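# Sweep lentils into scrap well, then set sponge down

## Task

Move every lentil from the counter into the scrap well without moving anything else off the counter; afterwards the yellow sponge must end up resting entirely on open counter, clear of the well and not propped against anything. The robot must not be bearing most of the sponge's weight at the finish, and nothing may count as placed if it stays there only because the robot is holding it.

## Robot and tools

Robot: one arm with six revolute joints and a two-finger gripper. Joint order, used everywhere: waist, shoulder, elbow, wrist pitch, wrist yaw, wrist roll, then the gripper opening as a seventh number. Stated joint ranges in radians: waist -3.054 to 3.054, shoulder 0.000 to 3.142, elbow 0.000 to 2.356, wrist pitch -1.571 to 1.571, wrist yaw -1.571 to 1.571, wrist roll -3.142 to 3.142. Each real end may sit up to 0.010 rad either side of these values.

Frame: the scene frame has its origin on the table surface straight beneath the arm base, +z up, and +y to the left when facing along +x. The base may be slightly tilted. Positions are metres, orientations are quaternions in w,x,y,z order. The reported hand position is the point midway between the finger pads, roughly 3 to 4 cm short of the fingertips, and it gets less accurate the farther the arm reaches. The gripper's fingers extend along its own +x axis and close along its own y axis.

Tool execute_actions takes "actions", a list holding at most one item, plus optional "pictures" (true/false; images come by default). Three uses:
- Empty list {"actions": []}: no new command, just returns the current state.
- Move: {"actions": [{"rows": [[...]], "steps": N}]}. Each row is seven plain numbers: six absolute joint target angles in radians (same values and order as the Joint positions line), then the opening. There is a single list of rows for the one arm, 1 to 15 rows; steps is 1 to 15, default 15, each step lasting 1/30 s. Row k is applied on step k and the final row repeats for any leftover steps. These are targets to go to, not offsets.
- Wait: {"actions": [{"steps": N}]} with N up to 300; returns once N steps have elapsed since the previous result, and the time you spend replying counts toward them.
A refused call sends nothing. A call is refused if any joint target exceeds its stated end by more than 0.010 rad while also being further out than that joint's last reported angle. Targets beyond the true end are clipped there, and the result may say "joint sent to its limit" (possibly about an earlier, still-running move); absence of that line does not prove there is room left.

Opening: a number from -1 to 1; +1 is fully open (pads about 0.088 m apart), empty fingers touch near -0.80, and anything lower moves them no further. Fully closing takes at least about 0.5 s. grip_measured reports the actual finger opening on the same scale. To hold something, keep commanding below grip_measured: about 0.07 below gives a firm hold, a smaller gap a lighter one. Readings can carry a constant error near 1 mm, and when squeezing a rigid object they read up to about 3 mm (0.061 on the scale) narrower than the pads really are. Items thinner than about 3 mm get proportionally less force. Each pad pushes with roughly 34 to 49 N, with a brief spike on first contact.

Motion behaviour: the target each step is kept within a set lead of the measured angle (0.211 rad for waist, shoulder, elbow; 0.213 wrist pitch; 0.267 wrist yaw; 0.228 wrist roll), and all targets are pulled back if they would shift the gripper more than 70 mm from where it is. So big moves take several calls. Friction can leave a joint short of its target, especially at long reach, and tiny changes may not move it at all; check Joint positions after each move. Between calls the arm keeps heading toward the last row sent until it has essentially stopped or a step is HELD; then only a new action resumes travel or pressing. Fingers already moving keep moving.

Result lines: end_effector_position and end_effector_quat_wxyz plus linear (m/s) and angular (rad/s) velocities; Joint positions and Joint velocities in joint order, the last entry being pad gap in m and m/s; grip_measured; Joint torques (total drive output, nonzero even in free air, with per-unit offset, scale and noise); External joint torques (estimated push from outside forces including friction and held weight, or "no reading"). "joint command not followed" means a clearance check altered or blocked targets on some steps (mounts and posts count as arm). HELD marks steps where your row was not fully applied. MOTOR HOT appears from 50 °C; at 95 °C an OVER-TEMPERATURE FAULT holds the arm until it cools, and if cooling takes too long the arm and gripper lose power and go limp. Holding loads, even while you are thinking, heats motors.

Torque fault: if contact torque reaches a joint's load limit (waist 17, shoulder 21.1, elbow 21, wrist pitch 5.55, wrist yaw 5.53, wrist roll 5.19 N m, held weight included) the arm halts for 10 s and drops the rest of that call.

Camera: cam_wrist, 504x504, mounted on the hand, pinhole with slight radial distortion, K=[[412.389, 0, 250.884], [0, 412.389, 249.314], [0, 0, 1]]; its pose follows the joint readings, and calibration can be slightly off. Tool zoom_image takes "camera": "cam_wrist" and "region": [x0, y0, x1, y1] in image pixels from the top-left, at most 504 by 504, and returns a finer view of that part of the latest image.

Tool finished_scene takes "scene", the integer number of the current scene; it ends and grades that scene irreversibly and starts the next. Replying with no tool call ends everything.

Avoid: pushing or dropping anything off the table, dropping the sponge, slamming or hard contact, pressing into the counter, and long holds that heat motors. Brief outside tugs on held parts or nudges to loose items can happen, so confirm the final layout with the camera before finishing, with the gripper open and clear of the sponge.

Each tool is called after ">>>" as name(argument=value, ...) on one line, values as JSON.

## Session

>>> execute_actions(actions=[])

Scene clock: 0.00 s of 4539.00 s.
end_effector_position=(+0.2386, +0.2542, +0.2411) grip_measured=+0.827 end_effector_quat_wxyz=(+0.700, +0.440, +0.420, -0.374) end_effector_velocity=(-0.003, -0.004, -0.001) end_effector_angular_velocity=(-0.017, +0.020, +0.005)
Joint positions: [ 0.923  1.826  1.693 -1.379  0.382  2.209  0.08 ]
Joint velocities: [-0.002 -0.002 -0.002 -0.022 -0.007 -0.007 -0.   ]
Joint torques (N m, as the arm reports them, + toward a larger angle): no reading
External joint torques (N m, as the arm's controller estimates them; a push from outside toward a larger angle lowers the number): no reading
Motor temperatures (°C, as the motors report them): [35 38 37 32 32 34]
Heat: hottest shoulder 38 °C (+0.0 °C/min).
camera_calibration (this result's frames):
cam_wrist: T_world_to_cam=[[-0.920558, -0.288726, -0.263079, 0.357334], [-0.317899, 0.945146, 0.0750972, -0.151513], [0.226965, 0.152764, -0.961847, 0.215671], [0, 0, 0, 1]] pos_world=[0.231831, 0.213427, 0.312828]

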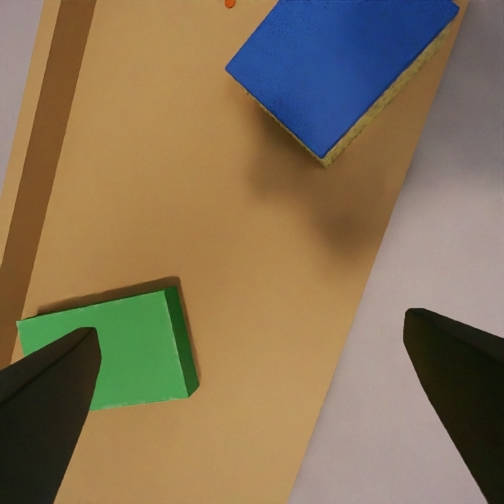

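>>> execute_actions(actions=[{"rows":[[0.7,1.6,1.5,-1.3,0.2,1.5,1],[0.55,1.4,1.4,-1.15,0,0.6,1],[0.45,1.4,1.4,-1.15,0,0,1]],"steps":15}], pictures=false)

>>> execute_actions(actions=[{"steps":12}])

>>> execute_actions(actions=[{"rows":[[-0.1,1.4,1.4,-1.15,0,0,1]],"steps":15}])

Scene clock: 3.93 s of 4539.00 s.
end_effector_position=(+0.2650, +0.1447, +0.2900) grip_measured=+0.987 end_effector_quat_wxyz=(+0.766, +0.334, +0.540, -0.101) end_effector_velocity=(-0.010, -0.003, -0.049) end_effector_angular_velocity=(-0.908, -0.282, +1.914)
Joint positions: [ 0.454  1.397  1.409 -1.153  0.005  1.141  0.087]
Joint velocities: [-0.002  0.046 -0.1   -0.022 -0.022 -2.132  0.   ]
Joint torques (N m, as the arm reports them, + toward a larger angle): [-0.34 -4.95  5.44  1.01 -0.05 -0.09]
External joint torques (N m, as the arm's controller estimates them; a push from outside toward a larger angle lowers the number): [-0.23  0.14 -1.06 -0.1  -0.1  -0.07]
Motor temperatures (°C, as the motors report them): [35 39 38 32 32 34]
Heat: hottest shoulder 39 °C (+0.0 °C/min).
Steps of this call (steps 1 to 90: nothing new was sent; then 0.43 s passed at rest; steps 91 to 105: all 15 steps of this action). Readings (joint positions):
91: [0.901 1.787 1.649 -1.332 0.322 2.141]
92: [0.853 1.738 1.582 -1.287 0.234 2.067]
94: [0.720 1.624 1.475 -1.222 0.110 1.925]
98: [0.483 1.442 1.426 -1.166 0.038 1.643]
105: the state above

Scene clock: 4.33 s of 4539.00 s.
end_effector_position=(+0.2649, +0.1448, +0.2887) grip_measured=+0.987 end_effector_quat_wxyz=(+0.834, -0.016, +0.535, +0.133) end_effector_velocity=(-0.002, +0.002, -0.002) end_effector_angular_velocity=(-0.826, -0.418, +1.918)
Joint positions: [ 0.453  1.398  1.406 -1.152  0.004  0.281  0.087]
Joint velocities: [-0.002  0.002 -0.002 -0.007 -0.022 -2.132 -0.   ]
Joint torques (N m, as the arm reports them, + toward a larger angle): [-0.3  -4.71  5.19  1.   -0.08 -0.06]
External joint torques (N m, as the arm's controller estimates them; a push from outside toward a larger angle lowers the number): [-0.28 -0.15 -0.97 -0.07 -0.09 -0.05]
Motor temperatures (°C, as the motors report them): [35 39 38 32 32 34]
Heat: hottest shoulder 39 °C (+0.0 °C/min).
Steps of this call (steps 1 to 12: the robot went on to your last target). Readings (joint positions):
1: [0.454 1.398 1.407 -1.153 0.005 1.069]
2: [0.454 1.398 1.406 -1.153 0.005 0.998]
4: [0.454 1.398 1.406 -1.152 0.004 0.854]
8: [0.454 1.398 1.406 -1.152 0.004 0.568]
12: the state above
camera_calibration (this result's frames):
cam_wrist: T_world_to_cam=[[0.184853, -0.978976, -0.0862323, 0.118504], [-0.979329, -0.176163, -0.0994042, 0.344645], [0.0821233, 0.102825, -0.991304, 0.326309], [0, 0, 0, 1]] pos_world=[0.288817, 0.143174, 0.367949]

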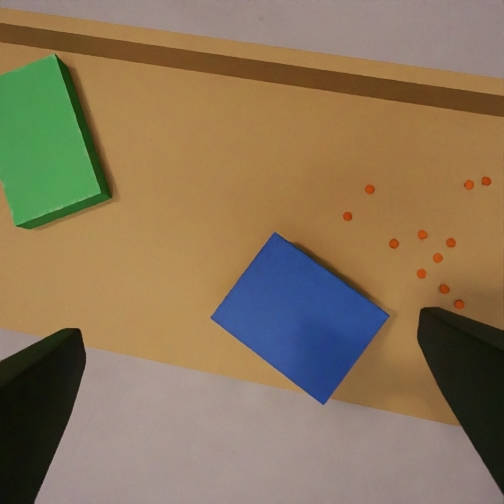

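Scene clock: 4.83 s of 4539.00 s.
end_effector_position=(+0.3026, -0.0184, +0.2882) grip_measured=+0.987 end_effector_quat_wxyz=(+0.849, +0.019, +0.527, -0.019) end_effector_velocity=(-0.002, -0.003, -0.001) end_effector_angular_velocity=(-0.022, +0.008, +0.022)
Joint positions: [-0.094  1.398  1.406 -1.149  0.003  0.003  0.087]
Joint velocities: [-0.007 -0.002 -0.002 -0.007  0.007 -0.037  0.   ]
Joint torques (N m, as the arm reports them, + toward a larger angle): [-0.33 -4.84  5.06  0.83 -0.11 -0.11]
External joint torques (N m, as the arm's controller estimates them; a push from outside toward a larger angle lowers the number): [-0.3  -0.16 -1.13 -0.24 -0.11 -0.11]
Motor temperatures (°C, as the motors report them): [35 39 38 32 32 34]
Heat: hottest shoulder 39 °C (+0.0 °C/min).
Steps of this call (steps 1 to 15: all 15 steps of this action). Readings (joint positions):
1: [0.425 1.398 1.406 -1.152 -0.014 0.206]
2: [0.370 1.398 1.406 -1.151 -0.013 0.141]
4: [0.235 1.398 1.406 -1.149 -0.004 0.067]
8: [-0.020 1.398 1.406 -1.149 0.003 0.017]
15: the state above
camera_calibration (this result's frames):
cam_wrist: T_world_to_cam=[[-0.109986, -0.993789, 0.0168982, 0.0110276], [-0.987001, 0.107199, -0.119742, 0.366138], [0.117187, -0.0298486, -0.992661, 0.326785], [0, 0, 0, 1]] pos_world=[0.324297, -0.0185364, 0.368043]

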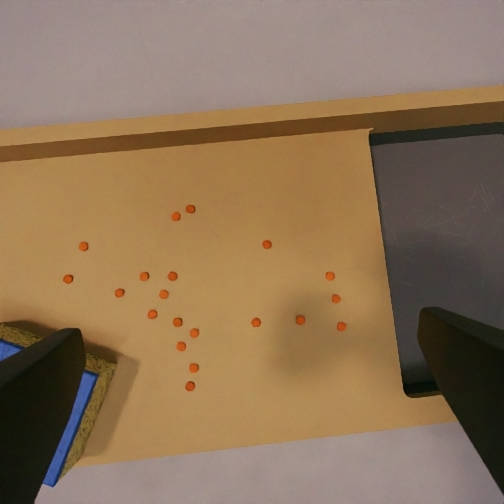

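>>> execute_actions(actions=[{"rows":[[0.05,1.45,1.4,-1.2,0,-0.2,1],[0.2,1.5,1.38,-1.25,0,-0.4,1],[0.33,1.58,1.36,-1.25,0,-0.55,1],[0.412,1.66,1.33,-1.2,0,-0.68,1],[0.412,1.747,1.288,-1.146,0,-0.68,1]],"steps":15}], pictures=false)

>>> execute_actions(actions=[{"steps":8}])

Scene clock: 25.13 s of 4539.00 s.
end_effector_position=(+0.2697, +0.1345, +0.1530) grip_measured=+0.988 end_effector_quat_wxyz=(+0.598, -0.376, +0.600, +0.376) end_effector_velocity=(+0.015, -0.000, +0.000) end_effector_angular_velocity=(+0.037, -0.055, +0.200)
Joint positions: [ 0.415  1.745  1.289 -1.149 -0.003 -0.66   0.087]
Joint velocities: [-0.027 -0.002 -0.002  0.066 -0.007 -0.227 -0.   ]
Joint torques (N m, as the arm reports them, + toward a larger angle): [-0.39 -6.7   5.07  0.29  0.08 -0.11]
External joint torques (N m, as the arm's controller estimates them; a push from outside toward a larger angle lowers the number): [-0.21 -0.18 -0.48  0.05  0.08 -0.09]
Motor temperatures (°C, as the motors report them): [35 40 40 33 32 34]
Heat: hottest shoulder 40 °C (+4.8 °C/min).
Steps of this call (steps 1 to 15: the robot went on to your last target; steps 16 to 90: nothing new was sent; then 16.80 s passed at rest; steps 91 to 105: all 15 steps of this action). Readings (joint positions):
91: [-0.078 1.406 1.407 -1.160 0.011 -0.055]
92: [-0.034 1.421 1.407 -1.182 0.011 -0.123]
94: [0.072 1.478 1.398 -1.205 0.002 -0.231]
98: [0.246 1.642 1.337 -1.166 0.002 -0.427]
105: the state above

Scene clock: 25.40 s of 4539.00 s.
end_effector_position=(+0.2703, +0.1342, +0.1531) grip_measured=+0.988 end_effector_quat_wxyz=(+0.596, -0.380, +0.596, +0.380) end_effector_velocity=(+0.001, +0.001, +0.000) end_effector_angular_velocity=(+0.010, -0.003, +0.005)
Joint positions: [ 0.413  1.745  1.289 -1.148 -0.003 -0.677  0.087]
Joint velocities: [-0.002 -0.002 -0.002  0.007 -0.007 -0.007 -0.   ]
Joint torques (N m, as the arm reports them, + toward a larger angle): [-0.23 -6.5   4.89  0.28  0.11 -0.13]
External joint torques (N m, as the arm's controller estimates them; a push from outside toward a larger angle lowers the number): [-0.2   0.17 -0.74 -0.05  0.15 -0.14]
Motor temperatures (°C, as the motors report them): [35 40 40 33 32 34]
Heat: hottest shoulder 40 °C (+4.7 °C/min).
Steps of this call (steps 1 to 8: the robot went on to your last target). Readings (joint positions):
1: [0.414 1.745 1.289 -1.148 -0.003 -0.666]
2: [0.413 1.745 1.289 -1.148 -0.003 -0.670]
4: [0.413 1.745 1.289 -1.148 -0.003 -0.674]
8: the state above
camera_calibration (this result's frames):
cam_wrist: T_world_to_cam=[[0.888504, -0.45599, 0.0513302, -0.18597], [-0.445805, -0.831287, 0.331994, 0.212222], [-0.108715, -0.317861, -0.941884, 0.292997], [0, 0, 0, 1]] pos_world=[0.291698, 0.184749, 0.215059]

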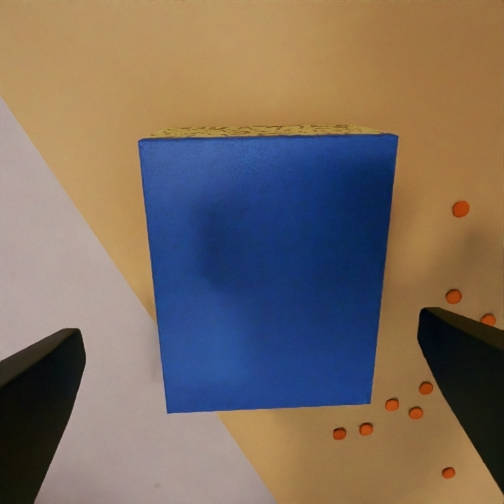

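>>> execute_actions(actions=[{"rows":[[0.397,1.759,1.305,-1.15,0,-0.695,1],[0.397,1.759,1.305,-1.15,0,-0.695,1],[0.397,1.759,1.305,-1.15,0,-0.695,1],[0.397,1.77,1.28,-1.115,0,-0.695,1],[0.397,1.782,1.253,-1.075,0,-0.695,1],[0.397,1.793,1.227,-1.04,0,-0.695,1],[0.397,1.805,1.2,-1.0,0,-0.695,1],[0.397,1.816,1.173,-0.962,0,-0.695,1]],"steps":15}])

Scene clock: 31.03 s of 4539.00 s.
end_effector_position=(+0.2770, +0.1329, +0.1062) grip_measured=+0.988 end_effector_quat_wxyz=(+0.595, -0.381, +0.596, +0.381) end_effector_velocity=(+0.022, +0.008, +0.000) end_effector_angular_velocity=(+0.041, -0.102, -0.010)
Joint positions: [ 0.4    1.814  1.178 -0.969 -0.003 -0.693  0.087]
Joint velocities: [-0.002 -0.002 -0.002  0.11   0.007  0.007  0.   ]
Joint torques (N m, as the arm reports them, + toward a larger angle): [-0.34 -6.97  4.74  0.29  0.08 -0.07]
External joint torques (N m, as the arm's controller estimates them; a push from outside toward a larger angle lowers the number): [-0.35 -0.06 -0.58  0.02  0.13 -0.06]
Motor temperatures (°C, as the motors report them): [35 41 40 33 32 34]
Heat: hottest shoulder 41 °C (+5.8 °C/min).
Steps of this call (steps 1 to 30: the robot went on to your last target; steps 31 to 90: nothing new was sent; then 2.13 s passed at rest; steps 91 to 105: all 15 steps of this action). Readings (joint positions):
91: [0.412 1.745 1.290 -1.148 -0.003 -0.683]
92: [0.409 1.747 1.291 -1.148 -0.003 -0.686]
94: [0.403 1.750 1.293 -1.142 -0.003 -0.689]
98: [0.400 1.776 1.238 -1.031 -0.003 -0.692]
105: the state above
camera_calibration (this result's frames):
cam_wrist: T_world_to_cam=[[0.88997, -0.45326, 0.050082, -0.190735], [-0.442754, -0.83256, 0.332886, 0.228941], [-0.109187, -0.318432, -0.941636, 0.249256], [0, 0, 0, 1]] pos_world=[0.298329, 0.183525, 0.16805]

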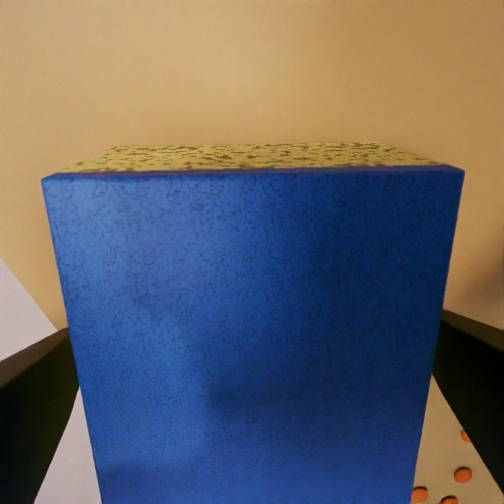

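>>> execute_actions(actions=[{"rows":[[0.397,1.818,1.165,-0.952,0,-0.695,0.8],[0.397,1.818,1.165,-0.952,0,-0.695,0.6],[0.397,1.818,1.165,-0.952,0,-0.695,0.45],[0.397,1.818,1.165,-0.952,0,-0.695,0.35],[0.397,1.818,1.165,-0.952,0,-0.695,0.25],[0.397,1.818,1.165,-0.952,0,-0.695,0.15]],"steps":15}], pictures=false)

>>> execute_actions(actions=[{"steps":6}])

Scene clock: 37.80 s of 4539.00 s.
end_effector_position=(+0.2783, +0.1335, +0.1049) grip_measured=+0.161 end_effector_quat_wxyz=(+0.598, -0.381, +0.593, +0.381) end_effector_velocity=(-0.001, -0.003, +0.002) end_effector_angular_velocity=(-0.008, -0.001, +0.019)
Joint positions: [ 0.4    1.814  1.172 -0.955 -0.003 -0.693  0.047]
Joint velocities: [-0.002 -0.007 -0.002 -0.007  0.007 -0.022 -0.005]
Joint torques (N m, as the arm reports them, + toward a larger angle): [-0.36 -6.66  4.19  0.34  0.1  -0.08]
External joint torques (N m, as the arm's controller estimates them; a push from outside toward a larger angle lowers the number): [-0.33  0.3  -1.15  0.03  0.14 -0.08]
Motor temperatures (°C, as the motors report them): [35 42 40 33 32 34]
Heat: hottest shoulder 42 °C (+6.3 °C/min).
Steps of this call (steps 1 to 15: the robot went on to your last target; steps 16 to 90: nothing new was sent; then 3.27 s passed at rest; steps 91 to 105: all 15 steps of this action). Readings (joint positions):
91: [0.400 1.814 1.177 -0.962 -0.003 -0.693]
92: [0.400 1.814 1.176 -0.959 -0.003 -0.693]
94: [0.400 1.814 1.174 -0.957 -0.003 -0.693]
98: [0.400 1.814 1.173 -0.955 -0.003 -0.693]
105: the state above

Scene clock: 38.00 s of 4539.00 s.
end_effector_position=(+0.2783, +0.1335, +0.1049) grip_measured=+0.155 end_effector_quat_wxyz=(+0.598, -0.381, +0.593, +0.381) end_effector_velocity=(-0.002, -0.002, +0.000) end_effector_angular_velocity=(+0.004, +0.010, +0.000)
Joint positions: [ 0.4    1.814  1.172 -0.955 -0.003 -0.693  0.047]
Joint velocities: [-0.007 -0.002 -0.002 -0.007 -0.007 -0.007 -0.001]
Joint torques (N m, as the arm reports them, + toward a larger angle): [-0.3  -6.62  4.16  0.35  0.1  -0.06]
External joint torques (N m, as the arm's controller estimates them; a push from outside toward a larger angle lowers the number): [-0.28  0.31 -1.18  0.02  0.14 -0.06]
Motor temperatures (°C, as the motors report them): [35 42 40 33 32 34]
Heat: hottest shoulder 42 °C (+6.3 °C/min).
Steps of this call (steps 1 to 6: the robot went on to your last target). Readings (joint positions):
1: [0.400 1.814 1.172 -0.955 -0.003 -0.693]
2: [0.400 1.814 1.172 -0.955 -0.003 -0.693]
4: [0.400 1.814 1.172 -0.955 -0.003 -0.693]
6: the state above
camera_calibration (this result's frames):
cam_wrist: T_world_to_cam=[[0.889562, -0.453442, 0.0554126, -0.191967], [-0.445347, -0.833815, 0.32622, 0.23203], [-0.101718, -0.31487, -0.943669, 0.246073], [0, 0, 0, 1]] pos_world=[0.29913, 0.183906, 0.167156]

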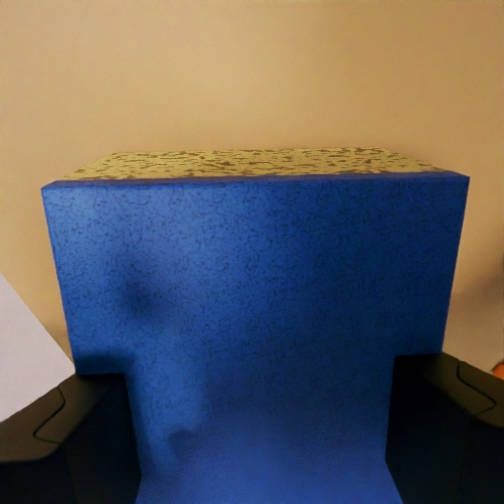

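>>> execute_actions(actions=[{"rows":[[0.4,1.805,1.2,-1.0,0,-0.695,0.15],[0.4,1.795,1.225,-1.04,0,-0.695,0.15],[0.4,1.785,1.245,-1.07,0,-0.695,0.15],[0.41,1.79,1.26,-1.08,0,-0.6,0.15],[0.42,1.8,1.275,-1.08,0,-0.4,0.15],[0.435,1.82,1.29,-1.08,0,-0.2,0.15],[0.45,1.84,1.31,-1.08,0,0,0.15],[0.47,1.86,1.33,-1.08,0,0.2,0.15],[0.49,1.885,1.355,-1.08,0,0.38,0.15]],"steps":15}], pictures=false)

>>> execute_actions(actions=[{"steps":8}])

Scene clock: 50.60 s of 4539.00 s.
end_effector_position=(+0.2832, +0.1691, +0.1273) grip_measured=+0.154 end_effector_quat_wxyz=(+0.690, -0.148, +0.693, +0.144) end_effector_velocity=(-0.003, -0.001, -0.015) end_effector_angular_velocity=(-0.035, +0.047, -2.120)
Joint positions: [ 0.491  1.875  1.343 -1.078 -0.002  0.12   0.047]
Joint velocities: [-0.002  0.056  0.012 -0.022 -0.007  2.117 -0.   ]
Joint torques (N m, as the arm reports them, + toward a larger angle): [-0.37 -6.88  6.21  0.05  0.08  0.12]
External joint torques (N m, as the arm's controller estimates them; a push from outside toward a larger angle lowers the number): [-0.11  0.99  0.41 -0.29  0.05  0.12]
Motor temperatures (°C, as the motors report them): [35 43 40 33 32 34]
Heat: hottest shoulder 43 °C (+5.9 °C/min).
Steps of this call (steps 1 to 15: the robot went on to your last target; steps 16 to 90: nothing new was sent; then 9.10 s passed at rest; steps 91 to 105: all 15 steps of this action). Readings (joint positions):
91: [0.400 1.814 1.176 -0.963 -0.003 -0.693]
92: [0.400 1.814 1.185 -0.987 -0.003 -0.693]
94: [0.401 1.811 1.211 -1.038 -0.003 -0.668]
98: [0.429 1.820 1.284 -1.069 -0.002 -0.381]
105: the state above

Scene clock: 50.87 s of 4539.00 s.
end_effector_position=(+0.2842, +0.1696, +0.1278) grip_measured=+0.154 end_effector_quat_wxyz=(+0.704, -0.062, +0.705, +0.059) end_effector_velocity=(-0.004, -0.001, -0.001) end_effector_angular_velocity=(+0.013, +0.021, -0.176)
Joint positions: [ 0.491  1.877  1.347 -1.078 -0.002  0.365  0.047]
Joint velocities: [-0.007 -0.002 -0.007 -0.007 -0.022  0.168 -0.   ]
Joint torques (N m, as the arm reports them, + toward a larger angle): [-0.06 -6.66  5.78  0.05  0.12  0.12]
External joint torques (N m, as the arm's controller estimates them; a push from outside toward a larger angle lowers the number): [ 0.01  0.9   0.26 -0.28  0.1   0.11]
Motor temperatures (°C, as the motors report them): [35 43 40 33 32 34]
Heat: hottest shoulder 43 °C (+5.9 °C/min).
Steps of this call (steps 1 to 8: the robot went on to your last target). Readings (joint positions):
1: [0.491 1.876 1.343 -1.078 -0.002 0.192]
2: [0.491 1.877 1.343 -1.078 -0.002 0.251]
4: [0.491 1.877 1.345 -1.078 -0.002 0.320]
8: the state above
camera_calibration (this result's frames):
cam_wrist: T_world_to_cam=[[0.132104, -0.989634, 0.0563334, 0.123994], [-0.936653, -0.10603, 0.333825, 0.272542], [-0.324391, -0.0968645, -0.94095, 0.305577], [0, 0, 0, 1]] pos_world=[0.338023, 0.181206, 0.189567]

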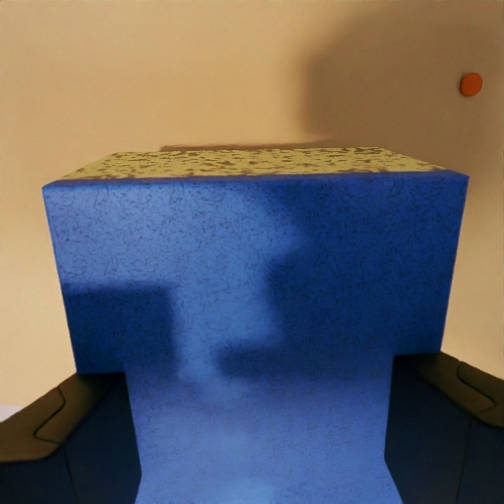

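Descend and sweep.

>>> execute_actions(actions=[{"rows":[[0.49,1.892,1.335,-1.055,0,0.38,0.15],[0.49,1.9,1.317,-1.03,0,0.38,0.15],[0.49,1.907,1.3,-1.003,0,0.38,0.15],[0.49,1.914,1.284,-0.978,0,0.38,0.15],[0.49,1.914,1.284,-0.978,0,0.38,0.15],[0.49,1.914,1.284,-0.978,0,0.38,0.15],[0.49,1.914,1.284,-0.978,0,0.38,0.15],[0.47,1.902,1.269,-0.974,0,0.36,0.15],[0.45,1.89,1.254,-0.971,0,0.34,0.15],[0.43,1.878,1.239,-0.967,0,0.32,0.15],[0.41,1.866,1.224,-0.964,0,0.30,0.15],[0.39,1.854,1.209,-0.96,0,0.28,0.15],[0.37,1.843,1.194,-0.957,0,0.26,0.15],[0.351,1.833,1.179,-0.953,0,0.24,0.15]],"steps":15}], pictures=false)

>>> execute_actions(actions=[{"rows":[[0.324,1.823,1.167,-0.95,0,0.214,0.15],[0.297,1.813,1.155,-0.948,0,0.187,0.15],[0.27,1.804,1.143,-0.945,0,0.16,0.15],[0.243,1.795,1.131,-0.943,0,0.133,0.15],[0.216,1.786,1.12,-0.94,0,0.106,0.15],[0.189,1.778,1.109,-0.938,0,0.079,0.15],[0.161,1.77,1.099,-0.936,0,0.051,0.15],[0.13,1.764,1.092,-0.935,0,0.02,0.15],[0.10,1.759,1.086,-0.934,0,-0.01,0.15],[0.07,1.755,1.081,-0.933,0,-0.04,0.15],[0.04,1.752,1.077,-0.933,0,-0.07,0.15],[0.01,1.75,1.075,-0.932,0,-0.10,0.15],[-0.02,1.749,1.074,-0.932,0,-0.13,0.15],[-0.045,1.749,1.073,-0.932,0,-0.155,0.15]],"steps":15}])

Scene clock: 60.37 s of 4539.00 s.
end_effector_position=(+0.2881, +0.1314, +0.1024) grip_measured=+0.154 end_effector_quat_wxyz=(+0.705, -0.056, +0.705, +0.055) end_effector_velocity=(-0.001, -0.186, +0.001) end_effector_angular_velocity=(+0.020, +0.054, -0.180)
Joint positions: [ 0.381  1.853  1.21  -0.962 -0.002  0.27   0.047]
Joint velocities: [-0.54  -0.247 -0.31   0.022 -0.022 -0.359 -0.   ]
Joint torques (N m, as the arm reports them, + toward a larger angle): [ 0.51 -7.67  4.22  0.46  0.12 -0.14]
External joint torques (N m, as the arm's controller estimates them; a push from outside toward a larger angle lowers the number): [-0.45 -0.68 -1.17 -0.01  0.2  -0.11]
Motor temperatures (°C, as the motors report them): [35 44 41 33 32 34]
Heat: hottest shoulder 44 °C (+6.1 °C/min).
Steps of this call (steps 1 to 30: the robot went on to your last target; steps 31 to 90: nothing new was sent; then 6.00 s passed at rest; steps 91 to 105: all 15 steps of this action). Readings (joint positions):
91: [0.491 1.877 1.347 -1.076 -0.002 0.378]
92: [0.491 1.879 1.342 -1.062 -0.002 0.378]
94: [0.491 1.885 1.325 -1.021 -0.002 0.378]
98: [0.489 1.904 1.291 -0.988 -0.002 0.375]
105: the state above

Scene clock: 60.87 s of 4539.00 s.
end_effector_position=(+0.2893, +0.0113, +0.1007) grip_measured=+0.154 end_effector_quat_wxyz=(+0.704, -0.049, +0.706, +0.058) end_effector_velocity=(-0.001, -0.199, -0.001) end_effector_angular_velocity=(+0.016, -0.016, -0.132)
Joint positions: [-0.006  1.757  1.087 -0.935 -0.002 -0.111  0.047]
Joint velocities: [-0.681 -0.046 -0.051  0.022  0.007 -0.549 -0.   ]
Joint torques (N m, as the arm reports them, + toward a larger angle): [ 0.77 -6.99  3.85  0.33  0.1  -0.1 ]
External joint torques (N m, as the arm's controller estimates them; a push from outside toward a larger angle lowers the number): [-0.28 -0.53 -1.41  0.    0.23 -0.05]
Motor temperatures (°C, as the motors report them): [35 44 41 33 32 34]
Heat: hottest shoulder 44 °C (+6.0 °C/min).
Steps of this call (steps 1 to 15: all 15 steps of this action). Readings (joint positions):
1: [0.363 1.845 1.200 -0.958 -0.002 0.253]
2: [0.345 1.837 1.189 -0.954 -0.002 0.233]
4: [0.304 1.821 1.167 -0.949 -0.002 0.186]
8: [0.197 1.786 1.123 -0.941 -0.002 0.082]
15: the state above
camera_calibration (this result's frames):
cam_wrist: T_world_to_cam=[[0.112389, -0.992906, 0.0388211, -0.0243026], [-0.938178, -0.0931591, 0.333382, 0.269917], [-0.3274, -0.0738895, -0.941992, 0.267159], [0, 0, 0, 1]] pos_world=[0.34343, 0.0207553, 0.162619]

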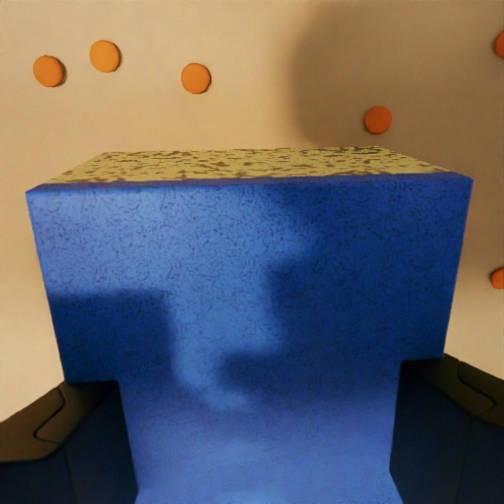

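>>> execute_actions(actions=[{"rows":[[-0.07,1.75,1.075,-0.932,0,-0.18,0.15],[-0.1,1.752,1.078,-0.933,0,-0.21,0.15],[-0.13,1.755,1.082,-0.933,0,-0.24,0.15],[-0.16,1.758,1.086,-0.934,0,-0.27,0.15],[-0.19,1.762,1.09,-0.935,0,-0.3,0.15],[-0.22,1.766,1.095,-0.935,0,-0.33,0.15],[-0.251,1.771,1.099,-0.936,0,-0.36,0.15],[-0.28,1.779,1.11,-0.938,0,-0.39,0.15],[-0.31,1.788,1.122,-0.94,0,-0.42,0.15],[-0.34,1.797,1.134,-0.943,0,-0.45,0.15],[-0.37,1.806,1.146,-0.946,0,-0.48,0.15],[-0.40,1.816,1.158,-0.948,0,-0.51,0.15],[-0.435,1.827,1.172,-0.951,0,-0.545,0.15]],"steps":15}], pictures=false)

>>> execute_actions(actions=[{"steps":8}])

Scene clock: 67.13 s of 4539.00 s.
end_effector_position=(+0.2870, -0.1095, +0.1011) grip_measured=+0.154 end_effector_quat_wxyz=(+0.709, -0.045, +0.701, +0.061) end_effector_velocity=(-0.027, -0.165, -0.001) end_effector_angular_velocity=(+0.023, +0.006, -0.131)
Joint positions: [-0.408  1.807  1.158 -0.945 -0.003 -0.511  0.047]
Joint velocities: [-0.535  0.125  0.164 -0.051 -0.007 -0.403 -0.   ]
Joint torques (N m, as the arm reports them, + toward a larger angle): [ 1.48 -6.01  5.33 -0.15  0.06 -0.09]
External joint torques (N m, as the arm's controller estimates them; a push from outside toward a larger angle lowers the number): [ 0.02  1.04  0.31 -0.25  0.25 -0.04]
Motor temperatures (°C, as the motors report them): [35 44 41 33 32 34]
Heat: hottest shoulder 44 °C (+5.1 °C/min).
Steps of this call (steps 1 to 30: the robot went on to your last target; steps 31 to 90: nothing new was sent; then 2.77 s passed at rest; steps 91 to 105: all 15 steps of this action). Readings (joint positions):
91: [-0.043 1.754 1.084 -0.934 -0.002 -0.160]
92: [-0.052 1.754 1.084 -0.934 -0.003 -0.176]
94: [-0.090 1.754 1.084 -0.934 -0.004 -0.219]
98: [-0.209 1.758 1.092 -0.935 -0.004 -0.327]
105: the state above

Scene clock: 67.40 s of 4539.00 s.
end_effector_position=(+0.2855, -0.1167, +0.1008) grip_measured=+0.154 end_effector_quat_wxyz=(+0.708, -0.046, +0.702, +0.063) end_effector_velocity=(-0.002, +0.003, -0.001) end_effector_angular_velocity=(+0.011, +0.008, +0.039)
Joint positions: [-0.432  1.814  1.167 -0.949 -0.003 -0.541  0.047]
Joint velocities: [ 0.002  0.002 -0.002 -0.007 -0.007 -0.037 -0.   ]
Joint torques (N m, as the arm reports them, + toward a larger angle): [-0.07 -5.63  5.52  0.03  0.11 -0.12]
External joint torques (N m, as the arm's controller estimates them; a push from outside toward a larger angle lowers the number): [-0.26  1.27  0.28 -0.27  0.17 -0.12]
Motor temperatures (°C, as the motors report them): [35 44 41 33 32 34]
Heat: hottest shoulder 44 °C (+5.1 °C/min).
Steps of this call (steps 1 to 8: the robot went on to your last target). Readings (joint positions):
1: [-0.422 1.810 1.162 -0.946 -0.003 -0.521]
2: [-0.429 1.812 1.164 -0.947 -0.003 -0.528]
4: [-0.432 1.813 1.166 -0.949 -0.003 -0.536]
8: the state above
camera_calibration (this result's frames):
cam_wrist: T_world_to_cam=[[0.115478, -0.992936, 0.0272504, -0.150769], [-0.941313, -0.100632, 0.322185, 0.255603], [-0.317167, -0.0628565, -0.946285, 0.255312], [0, 0, 0, 1]] pos_world=[0.338989, -0.107934, 0.163355]

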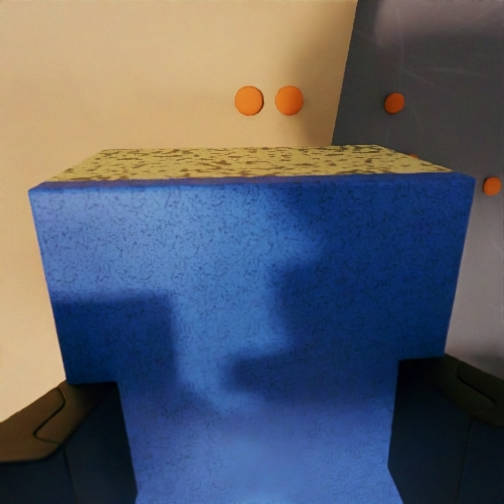

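>>> execute_actions(actions=[{"rows":[[-0.432,1.81,1.2,-0.99,0,-0.54,0.15],[-0.432,1.8,1.235,-1.04,0,-0.52,0.15],[-0.42,1.79,1.27,-1.09,0,-0.48,0.15],[-0.35,1.8,1.33,-1.14,0,-0.4,0.15],[-0.25,1.83,1.4,-1.18,0,-0.3,0.15],[-0.15,1.88,1.47,-1.2,0,-0.19,0.15],[-0.05,1.93,1.54,-1.22,0,-0.08,0.15],[0.05,1.98,1.6,-1.23,0,0.03,0.15],[0.15,2.03,1.66,-1.24,0,0.13,0.15],[0.25,2.08,1.71,-1.24,0,0.23,0.15],[0.32,2.13,1.75,-1.23,0,0.3,0.15],[0.355,2.169,1.777,-1.213,0,0.335,0.15]],"steps":15}], pictures=false)

>>> execute_actions(actions=[{"steps":10}])

Scene clock: 76.23 s of 4539.00 s.
end_effector_position=(+0.3941, +0.0569, +0.1415) grip_measured=+0.154 end_effector_quat_wxyz=(+0.713, +0.001, +0.701, +0.002) end_effector_velocity=(-0.015, +0.593, -0.151) end_effector_angular_velocity=(-0.061, +0.342, -0.198)
Joint positions: [ 0.101  2.104  1.722 -1.203  0.005  0.146  0.047]
Joint velocities: [ 1.463  0.672  0.398 -0.081 -0.007  1.663 -0.   ]
Joint torques (N m, as the arm reports them, + toward a larger angle): [ 1.41 -9.61  6.28 -0.31 -0.11  0.04]
External joint torques (N m, as the arm's controller estimates them; a push from outside toward a larger angle lowers the number): [ 0.51  0.83  0.53 -0.28 -0.05  0.05]
Motor temperatures (°C, as the motors report them): [35 44 41 33 32 34]
Heat: hottest shoulder 44 °C (+4.1 °C/min).
Steps of this call (steps 1 to 30: the robot went on to your last target; steps 31 to 90: nothing new was sent; then 5.33 s passed at rest; steps 91 to 105: all 15 steps of this action). Readings (joint positions):
91: [-0.432 1.814 1.173 -0.962 -0.003 -0.543]
92: [-0.432 1.814 1.186 -0.986 -0.003 -0.538]
94: [-0.422 1.814 1.235 -1.062 0.002 -0.483]
98: [-0.246 1.872 1.442 -1.167 0.007 -0.242]
105: the state above

Scene clock: 76.57 s of 4539.00 s.
end_effector_position=(+0.3714, +0.1663, +0.1324) grip_measured=+0.154 end_effector_quat_wxyz=(+0.707, -0.031, +0.706, +0.034) end_effector_velocity=(+0.033, -0.064, +0.007) end_effector_angular_velocity=(+0.019, -0.010, -0.229)
Joint positions: [ 0.374  2.16   1.769 -1.211 -0.004  0.328  0.047]
Joint velocities: [-0.178 -0.002  0.022 -0.007 -0.007  0.051 -0.   ]
Joint torques (N m, as the arm reports them, + toward a larger angle): [-1.02 -8.77  5.62  0.05  0.19  0.12]
External joint torques (N m, as the arm's controller estimates them; a push from outside toward a larger angle lowers the number): [-0.61  0.63  0.08 -0.25  0.12  0.11]
Motor temperatures (°C, as the motors report them): [35 44 41 33 32 34]
Heat: hottest shoulder 44 °C (+4.1 °C/min).
Steps of this call (steps 1 to 10: the robot went on to your last target). Readings (joint positions):
1: [0.150 2.123 1.732 -1.204 0.005 0.193]
2: [0.201 2.137 1.739 -1.205 0.005 0.230]
4: [0.297 2.155 1.752 -1.208 0.001 0.284]
8: [0.380 2.160 1.765 -1.211 -0.004 0.321]
10: the state above
camera_calibration (this result's frames):
cam_wrist: T_world_to_cam=[[0.0527793, -0.997442, 0.0482068, 0.140721], [-0.943197, -0.033936, 0.330495, 0.34326], [-0.328014, -0.0629118, -0.942576, 0.333832], [0, 0, 0, 1]] pos_world=[0.425836, 0.173012, 0.194432]

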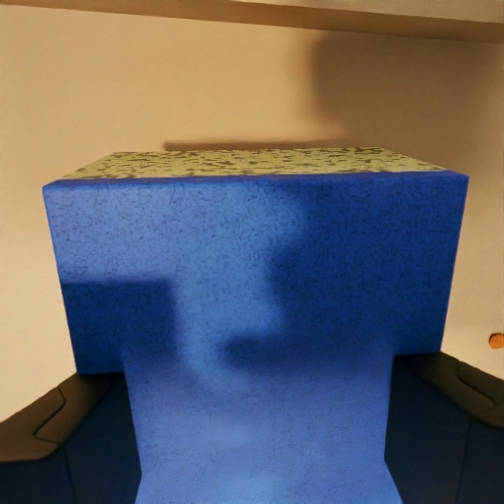

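Slight overshoot; wall clear. Descend and sweep.

>>> execute_actions(actions=[{"rows":[[0.358,2.175,1.76,-1.19,0,0.335,0.15],[0.358,2.182,1.742,-1.167,0,0.335,0.15],[0.358,2.189,1.725,-1.144,0,0.335,0.15],[0.358,2.195,1.708,-1.121,0,0.335,0.15],[0.358,2.195,1.708,-1.121,0,0.335,0.15],[0.358,2.195,1.708,-1.121,0,0.335,0.15],[0.358,2.195,1.708,-1.121,0,0.335,0.15],[0.335,2.184,1.691,-1.115,0,0.315,0.15],[0.315,2.173,1.674,-1.109,0,0.295,0.15],[0.295,2.163,1.657,-1.103,0,0.275,0.15],[0.275,2.152,1.641,-1.096,0,0.255,0.15],[0.255,2.142,1.624,-1.09,0,0.235,0.15],[0.235,2.131,1.607,-1.084,0,0.215,0.15],[0.214,2.121,1.591,-1.078,0,0.194,0.15]],"steps":15}], pictures=false)

>>> execute_actions(actions=[{"rows":[[0.189,2.113,1.58,-1.074,0,0.169,0.15],[0.163,2.106,1.568,-1.07,0,0.143,0.15],[0.138,2.099,1.557,-1.066,0,0.118,0.15],[0.112,2.092,1.545,-1.062,0,0.092,0.15],[0.087,2.085,1.534,-1.058,0,0.067,0.15],[0.06,2.082,1.53,-1.057,0,0.04,0.15],[0.034,2.079,1.526,-1.055,0,0.014,0.15],[0.008,2.077,1.522,-1.054,0,-0.012,0.15],[-0.018,2.075,1.519,-1.052,0,-0.038,0.15],[-0.045,2.073,1.516,-1.051,0,-0.065,0.15],[-0.07,2.075,1.519,-1.052,0,-0.09,0.15],[-0.097,2.077,1.522,-1.054,0,-0.117,0.15],[-0.123,2.079,1.526,-1.055,0,-0.143,0.15],[-0.15,2.082,1.53,-1.057,0,-0.17,0.15],[-0.177,2.085,1.534,-1.058,0,-0.197,0.15]],"steps":15}], pictures=false)

>>> execute_actions(actions=[{"rows":[[-0.2,2.092,1.545,-1.062,0,-0.22,0.15],[-0.225,2.1,1.557,-1.066,0,-0.245,0.15],[-0.25,2.108,1.568,-1.07,0,-0.27,0.15],[-0.275,2.115,1.58,-1.074,0,-0.295,0.15],[-0.3,2.123,1.592,-1.079,0,-0.32,0.15],[-0.325,2.13,1.604,-1.083,0,-0.345,0.15],[-0.35,2.137,1.615,-1.087,0,-0.37,0.15]],"steps":15}])

Scene clock: 89.07 s of 4539.00 s.
end_effector_position=(+0.3783, +0.1168, +0.1040) grip_measured=+0.154 end_effector_quat_wxyz=(+0.705, -0.024, +0.708, +0.028) end_effector_velocity=(+0.014, -0.260, +0.010) end_effector_angular_velocity=(+0.007, +0.024, -0.258)
Joint positions: [ 0.253  2.14   1.625 -1.09  -0.004  0.224  0.047]
Joint velocities: [-0.632 -0.237 -0.325  0.066  0.007 -0.374 -0.   ]
Joint torques (N m, as the arm reports them, + toward a larger angle): [ 0.39 -9.51  4.16  0.45  0.16 -0.08]
External joint torques (N m, as the arm's controller estimates them; a push from outside toward a larger angle lowers the number): [-0.49 -0.23 -1.37 -0.02  0.2  -0.05]
Motor temperatures (°C, as the motors report them): [35 47 42 33 32 34]
Heat: hottest shoulder 47 °C (+6.0 °C/min).
Steps of this call (steps 1 to 30: the robot went on to your last target; steps 31 to 90: nothing new was sent; then 9.00 s passed at rest; steps 91 to 105: all 15 steps of this action). Readings (joint positions):
91: [0.352 2.160 1.769 -1.210 -0.002 0.333]
92: [0.353 2.161 1.765 -1.197 -0.002 0.333]
94: [0.354 2.165 1.748 -1.160 -0.002 0.333]
98: [0.354 2.182 1.716 -1.129 -0.002 0.330]
105: the state above

Scene clock: 89.57 s of 4539.00 s.
end_effector_position=(+0.3801, -0.0255, +0.1025) grip_measured=+0.154 end_effector_quat_wxyz=(+0.706, -0.019, +0.707, +0.032) end_effector_velocity=(-0.021, -0.297, -0.002) end_effector_angular_velocity=(+0.048, -0.004, -0.005)
Joint positions: [-0.112  2.082  1.534 -1.056 -0.004 -0.137  0.047]
Joint velocities: [-0.789 -0.007 -0.002 -0.007 -0.022 -0.784 -0.   ]
Joint torques (N m, as the arm reports them, + toward a larger angle): [-0.69 -8.7   5.    0.15  0.16 -0.12]
External joint torques (N m, as the arm's controller estimates them; a push from outside toward a larger angle lowers the number): [-0.77  0.35 -0.59 -0.12  0.18 -0.12]
Motor temperatures (°C, as the motors report them): [35 47 42 33 32 34]
Heat: hottest shoulder 47 °C (+6.1 °C/min).
Steps of this call (steps 1 to 15: all 15 steps of this action). Readings (joint positions):
1: [0.232 2.133 1.614 -1.086 -0.004 0.207]
2: [0.211 2.126 1.604 -1.080 -0.004 0.188]
4: [0.170 2.112 1.582 -1.072 -0.004 0.143]
8: [0.073 2.091 1.546 -1.061 -0.004 0.045]
15: the state above

Scene clock: 90.07 s of 4539.00 s.
end_effector_position=(+0.3756, -0.1196, +0.1042) grip_measured=+0.154 end_effector_quat_wxyz=(+0.709, -0.013, +0.704, +0.029) end_effector_velocity=(+0.005, +0.017, +0.002) end_effector_angular_velocity=(+0.020, -0.006, +0.088)
Joint positions: [-0.352  2.122  1.609 -1.084 -0.003 -0.365  0.047]
Joint velocities: [ 0.037 -0.002  0.002 -0.007 -0.022 -0.051 -0.   ]
Joint torques (N m, as the arm reports them, + toward a larger angle): [ 0.39 -7.59  5.58  0.02  0.1  -0.07]
External joint torques (N m, as the arm's controller estimates them; a push from outside toward a larger angle lowers the number): [ 0.31  1.76  0.06 -0.29  0.15 -0.07]
Motor temperatures (°C, as the motors report them): [35 47 42 33 32 34]
Heat: hottest shoulder 47 °C (+6.0 °C/min).
Steps of this call (steps 1 to 15: all 15 steps of this action). Readings (joint positions):
1: [-0.138 2.082 1.535 -1.056 -0.004 -0.163]
2: [-0.164 2.082 1.539 -1.059 -0.004 -0.188]
4: [-0.214 2.088 1.554 -1.066 -0.004 -0.239]
8: [-0.313 2.112 1.596 -1.077 -0.003 -0.331]
15: the state above
camera_calibration (this result's frames):
cam_wrist: T_world_to_cam=[[0.0197709, -0.99939, 0.0287963, -0.129046], [-0.945344, -0.00931011, 0.325941, 0.351], [-0.325474, -0.0336666, -0.944952, 0.293419], [0, 0, 0, 1]] pos_world=[0.429868, -0.115821, 0.166578]

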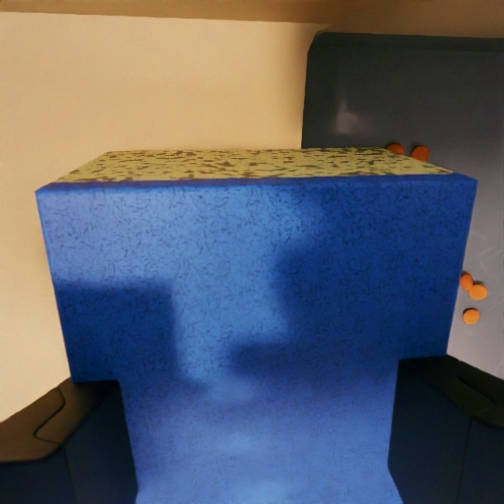

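>>> execute_actions(actions=[{"rows":[[-0.35,2.11,1.62,-1.12,0,-0.37,0.15],[-0.35,2.09,1.64,-1.17,0,-0.37,0.15],[-0.33,2.04,1.64,-1.21,0,-0.33,0.15],[-0.27,1.95,1.62,-1.26,0,-0.26,0.15],[-0.2,1.85,1.58,-1.3,0,-0.2,0.15],[-0.12,1.75,1.53,-1.33,0,-0.13,0.15],[-0.04,1.65,1.48,-1.36,0,-0.06,0.15],[0.04,1.55,1.43,-1.38,0,0,0.15],[0.12,1.45,1.39,-1.3,0,0,0.15]],"steps":15}], pictures=false)

>>> execute_actions(actions=[{"steps":10}])

Scene clock: 100.00 s of 4539.00 s.
end_effector_position=(+0.2836, +0.0457, +0.2378) grip_measured=+0.154 end_effector_quat_wxyz=(+0.760, -0.055, +0.644, +0.072) end_effector_velocity=(-0.156, +0.088, +0.404) end_effector_angular_velocity=(+0.262, -1.425, +0.169)
Joint positions: [ 0.116  1.545  1.407 -1.3   -0.005 -0.019  0.047]
Joint velocities: [ 0.388 -1.521 -0.022 -0.051 -0.007  0.212 -0.   ]
Joint torques (N m, as the arm reports them, + toward a larger angle): [-2.56 -4.83  4.2   0.52  0.24  0.17]
External joint torques (N m, as the arm's controller estimates them; a push from outside toward a larger angle lowers the number): [-0.6  -1.15 -0.91 -0.32 -0.06  0.12]
Motor temperatures (°C, as the motors report them): [35 48 43 33 32 34]
Heat: hottest shoulder 48 °C (+6.0 °C/min).
Steps of this call (steps 1 to 15: the robot went on to your last target; steps 16 to 90: nothing new was sent; then 6.43 s passed at rest; steps 91 to 105: all 15 steps of this action). Readings (joint positions):
91: [-0.351 2.122 1.612 -1.093 -0.003 -0.367]
92: [-0.351 2.120 1.618 -1.115 -0.003 -0.367]
94: [-0.342 2.084 1.619 -1.177 0.001 -0.329]
98: [-0.212 1.918 1.554 -1.279 0.003 -0.171]
105: the state above

Scene clock: 100.33 s of 4539.00 s.
end_effector_position=(+0.2727, +0.0445, +0.2605) grip_measured=+0.154 end_effector_quat_wxyz=(+0.787, -0.048, +0.611, +0.069) end_effector_velocity=(+0.001, +0.001, +0.000) end_effector_angular_velocity=(+0.006, -0.006, +0.006)
Joint positions: [ 0.12   1.448  1.396 -1.3   -0.003 -0.002  0.047]
Joint velocities: [-0.002 -0.002 -0.002  0.007 -0.007 -0.007 -0.   ]
Joint torques (N m, as the arm reports them, + toward a larger angle): [ 0.   -4.9   4.99  0.56  0.13  0.1 ]
External joint torques (N m, as the arm's controller estimates them; a push from outside toward a larger angle lowers the number): [-0.08  0.06 -1.08 -0.24  0.15  0.1 ]
Motor temperatures (°C, as the motors report them): [35 48 43 33 32 34]
Heat: hottest shoulder 48 °C (+6.2 °C/min).
Steps of this call (steps 1 to 10: the robot went on to your last target). Readings (joint positions):
1: [0.123 1.503 1.407 -1.300 -0.005 -0.013]
2: [0.122 1.471 1.407 -1.300 -0.005 -0.010]
4: [0.120 1.441 1.407 -1.300 -0.003 -0.005]
8: [0.120 1.447 1.398 -1.300 -0.003 -0.003]
10: the state above
camera_calibration (this result's frames):
cam_wrist: T_world_to_cam=[[0.11778, -0.99256, 0.0308734, 0.00485439], [-0.989524, -0.114693, 0.0876788, 0.283183], [-0.0834855, -0.0408768, -0.99567, 0.360679], [0, 0, 0, 1]] pos_world=[0.309756, 0.0520406, 0.334139]

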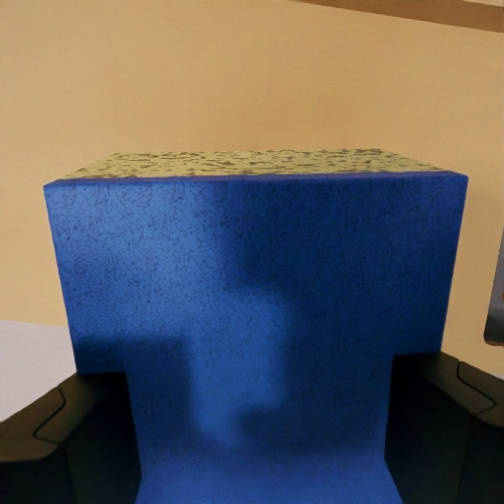

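>>> execute_actions(actions=[{"rows":[[0.12,1.55,1.41,-1.3,0,0.1,0.15],[0.12,1.65,1.43,-1.27,0,0.13,0.15],[0.12,1.74,1.44,-1.23,0,0.13,0.15],[0.12,1.82,1.445,-1.19,0,0.13,0.15],[0.12,1.88,1.44,-1.15,0,0.13,0.15],[0.12,1.92,1.43,-1.11,0,0.13,0.15],[0.12,1.94,1.415,-1.08,0,0.13,0.15],[0.12,1.95,1.4,-1.055,0,0.13,0.15],[0.12,1.96,1.385,-1.03,0,0.13,0.15],[0.12,1.967,1.37,-1.008,0,0.13,0.15]],"steps":15}], pictures=false)

>>> execute_actions(actions=[{"rows":[[0.12,1.967,1.37,-1.008,0,0.13,0.15],[0.12,1.967,1.37,-1.008,0,0.13,0.15],[0.12,1.967,1.37,-1.008,0,0.13,0.15],[0.12,1.967,1.37,-1.008,0,0.13,0.15],[0.12,1.967,1.37,-1.008,0,0.13,0.4],[0.12,1.967,1.37,-1.008,0,0.13,0.6],[0.12,1.967,1.37,-1.008,0,0.13,1]],"steps":15}], pictures=false)

>>> execute_actions(actions=[{"rows":[[0.12,1.95,1.39,-1.05,0,0.13,1],[0.12,1.93,1.41,-1.1,0,0.13,1],[0.12,1.89,1.43,-1.15,0,0.1,1],[0.12,1.82,1.43,-1.19,0,0.05,1],[0.12,1.73,1.43,-1.2,0,0,1],[0.1,1.64,1.42,-1.19,0,0,1],[0.07,1.55,1.41,-1.17,0,0,1],[0.03,1.47,1.4,-1.16,0,0,1],[0,1.4,1.4,-1.15,0,0,1]],"steps":15}], pictures=false)

>>> execute_actions(actions=[{"steps":10}])

Scene clock: 111.07 s of 4539.00 s.
end_effector_position=(+0.3419, +0.0571, +0.1042) grip_measured=+0.154 end_effector_quat_wxyz=(+0.702, -0.011, +0.712, +0.016) end_effector_velocity=(+0.054, +0.011, +0.016) end_effector_angular_velocity=(+0.055, -0.286, +0.022)
Joint positions: [ 0.12   1.966  1.37  -1.02  -0.003  0.127  0.047]
Joint velocities: [ 0.002 -0.051 -0.002  0.242 -0.007 -0.022 -0.   ]
Joint torques (N m, as the arm reports them, + toward a larger angle): [ 0.11 -8.03  5.12  0.3   0.15  0.06]
External joint torques (N m, as the arm's controller estimates them; a push from outside toward a larger angle lowers the number): [ 0.01  0.16 -0.59  0.03  0.16  0.07]
Motor temperatures (°C, as the motors report them): [35 46 42 33 32 34]
Heat: hottest shoulder 46 °C (+3.0 °C/min).
Steps of this call (steps 1 to 30: the robot went on to your last target; steps 31 to 90: nothing new was sent; then 7.23 s passed at rest; steps 91 to 105: all 15 steps of this action). Readings (joint positions):
91: [0.120 1.465 1.399 -1.304 -0.003 0.028]
92: [0.120 1.498 1.411 -1.303 -0.003 0.060]
94: [0.120 1.602 1.438 -1.244 -0.003 0.097]
98: [0.120 1.843 1.431 -1.119 -0.003 0.120]
105: the state above

Scene clock: 111.57 s of 4539.00 s.
end_effector_position=(+0.3446, +0.0576, +0.1051) grip_measured=+0.965 end_effector_quat_wxyz=(+0.706, -0.010, +0.707, +0.017) end_effector_velocity=(-0.004, -0.000, -0.001) end_effector_angular_velocity=(+0.005, +0.013, +0.005)
Joint positions: [ 0.12   1.964  1.371 -1.01  -0.003  0.128  0.086]
Joint velocities: [-0.002 -0.002 -0.007 -0.007 -0.007 -0.007  0.015]
Joint torques (N m, as the arm reports them, + toward a larger angle): [ 0.13 -7.91  4.9   0.33  0.15  0.09]
External joint torques (N m, as the arm's controller estimates them; a push from outside toward a larger angle lowers the number): [ 0.05  0.2  -0.55 -0.01  0.17  0.09]
Motor temperatures (°C, as the motors report them): [35 46 42 33 32 34]
Heat: hottest shoulder 46 °C (+3.0 °C/min).
Steps of this call (steps 1 to 15: all 15 steps of this action). Readings (joint positions):
1: [0.120 1.964 1.371 -1.014 -0.003 0.127]
2: [0.120 1.964 1.371 -1.012 -0.003 0.127]
4: [0.120 1.964 1.371 -1.012 -0.003 0.128]
8: [0.120 1.964 1.371 -1.010 -0.003 0.128]
15: the state above

Scene clock: 112.07 s of 4539.00 s.
end_effector_position=(+0.3030, +0.0112, +0.2920) grip_measured=+0.987 end_effector_quat_wxyz=(+0.852, -0.006, +0.523, +0.021) end_effector_velocity=(-0.053, -0.003, +0.124) end_effector_angular_velocity=(+0.036, -0.421, +0.005)
Joint positions: [ 0.     1.396  1.415 -1.151  0.001  0.004  0.087]
Joint velocities: [-0.007 -0.403  0.027 -0.007 -0.022 -0.007 -0.   ]
Joint torques (N m, as the arm reports them, + toward a larger angle): [ 0.1  -1.16  4.22  0.94 -0.03 -0.08]
External joint torques (N m, as the arm's controller estimates them; a push from outside toward a larger angle lowers the number): [ 0.1   0.14  0.19 -0.01 -0.01 -0.09]
Motor temperatures (°C, as the motors report them): [35 46 42 33 32 34]
Heat: hottest shoulder 46 °C (+3.0 °C/min).
Steps of this call (steps 1 to 15: all 15 steps of this action). Readings (joint positions):
1: [0.120 1.964 1.373 -1.017 -0.003 0.128]
2: [0.120 1.962 1.380 -1.041 -0.003 0.128]
4: [0.120 1.932 1.394 -1.110 -0.003 0.101]
8: [0.099 1.728 1.396 -1.158 -0.003 0.024]
15: the state above

Scene clock: 112.40 s of 4539.00 s.
end_effector_position=(+0.3023, +0.0112, +0.2881) grip_measured=+0.987 end_effector_quat_wxyz=(+0.849, -0.007, +0.528, +0.021) end_effector_velocity=(-0.003, +0.002, -0.004) end_effector_angular_velocity=(+0.002, +0.017, +0.012)
Joint positions: [ 0.     1.399  1.406 -1.151  0.001  0.003  0.087]
Joint velocities: [ 0.002 -0.002 -0.012 -0.007 -0.007 -0.007 -0.   ]
Joint torques (N m, as the arm reports them, + toward a larger angle): [ 0.07 -4.92  5.24  0.94 -0.02 -0.08]
External joint torques (N m, as the arm's controller estimates them; a push from outside toward a larger angle lowers the number): [-0.02 -0.28 -0.92 -0.13  0.   -0.09]
Motor temperatures (°C, as the motors report them): [35 46 42 33 32 34]
Heat: hottest shoulder 46 °C (+3.0 °C/min).
Steps of this call (steps 1 to 10: the robot went on to your last target). Readings (joint positions):
1: [0.000 1.388 1.415 -1.151 0.001 0.004]
2: [0.000 1.388 1.415 -1.151 0.001 0.003]
4: [0.000 1.395 1.410 -1.151 0.001 0.003]
8: [0.000 1.399 1.406 -1.151 0.001 0.003]
10: the state above
camera_calibration (this result's frames):
cam_wrist: T_world_to_cam=[[-0.0141355, -0.999742, 0.0178009, 0.0112422], [-0.99286, 0.011925, -0.118684, 0.365272], [0.118441, -0.0193515, -0.992772, 0.327206], [0, 0, 0, 1]] pos_world=[0.324068, 0.0132154, 0.367993]

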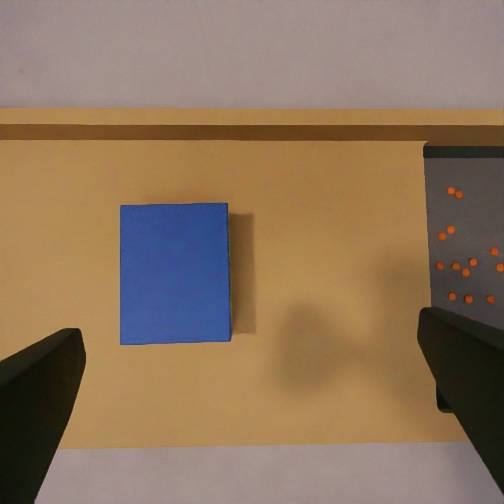

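Check the left side.

>>> execute_actions(actions=[{"rows":[[0.4,1.4,1.4,-1.15,0,0,1]],"steps":15}])

Scene clock: 115.53 s of 4539.00 s.
end_effector_position=(+0.2731, +0.1299, +0.2887) grip_measured=+0.987 end_effector_quat_wxyz=(+0.829, -0.115, +0.514, +0.187) end_effector_velocity=(-0.003, +0.002, -0.001) end_effector_angular_velocity=(-0.012, +0.002, +0.043)
Joint positions: [ 0.395  1.399  1.406 -1.15  -0.003  0.     0.087]
Joint velocities: [ 0.007 -0.002 -0.002 -0.007 -0.007 -0.037 -0.   ]
Joint torques (N m, as the arm reports them, + toward a larger angle): [ 0.2  -5.07  5.23  0.85  0.16  0.  ]
External joint torques (N m, as the arm's controller estimates them; a push from outside toward a larger angle lowers the number): [ 0.18 -0.46 -0.94 -0.22  0.17  0.  ]
Motor temperatures (°C, as the motors report them): [35 46 42 33 32 34]
Heat: hottest shoulder 46 °C (+3.0 °C/min).
Steps of this call (steps 1 to 15: the robot went on to your last target; steps 16 to 79: nothing new was sent; steps 80 to 94: all 15 steps of this action). Readings (joint positions):
80: [0.028 1.399 1.406 -1.151 0.015 0.003]
81: [0.083 1.399 1.406 -1.150 0.013 0.003]
83: [0.218 1.399 1.406 -1.150 0.004 0.002]
87: [0.385 1.399 1.406 -1.150 -0.005 0.000]
94: the state above
camera_calibration (this result's frames):
cam_wrist: T_world_to_cam=[[0.374783, -0.926698, 0.0277358, 0.0108576], [-0.918888, -0.375268, -0.121736, 0.365849], [0.123221, 0.0201383, -0.992175, 0.326897], [0, 0, 0, 1]] pos_world=[0.291824, 0.14077, 0.368574]

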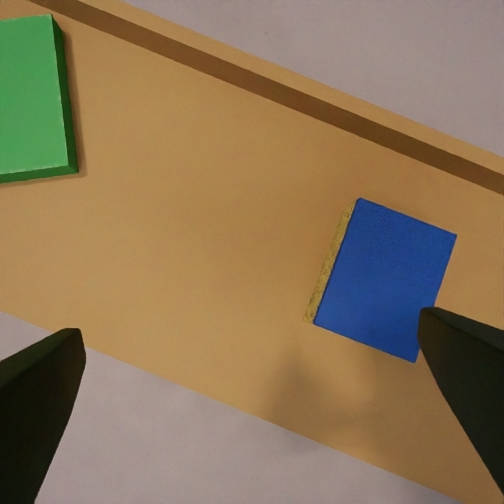

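>>> finished_scene(scene=2)

The scene is finished: the task was done.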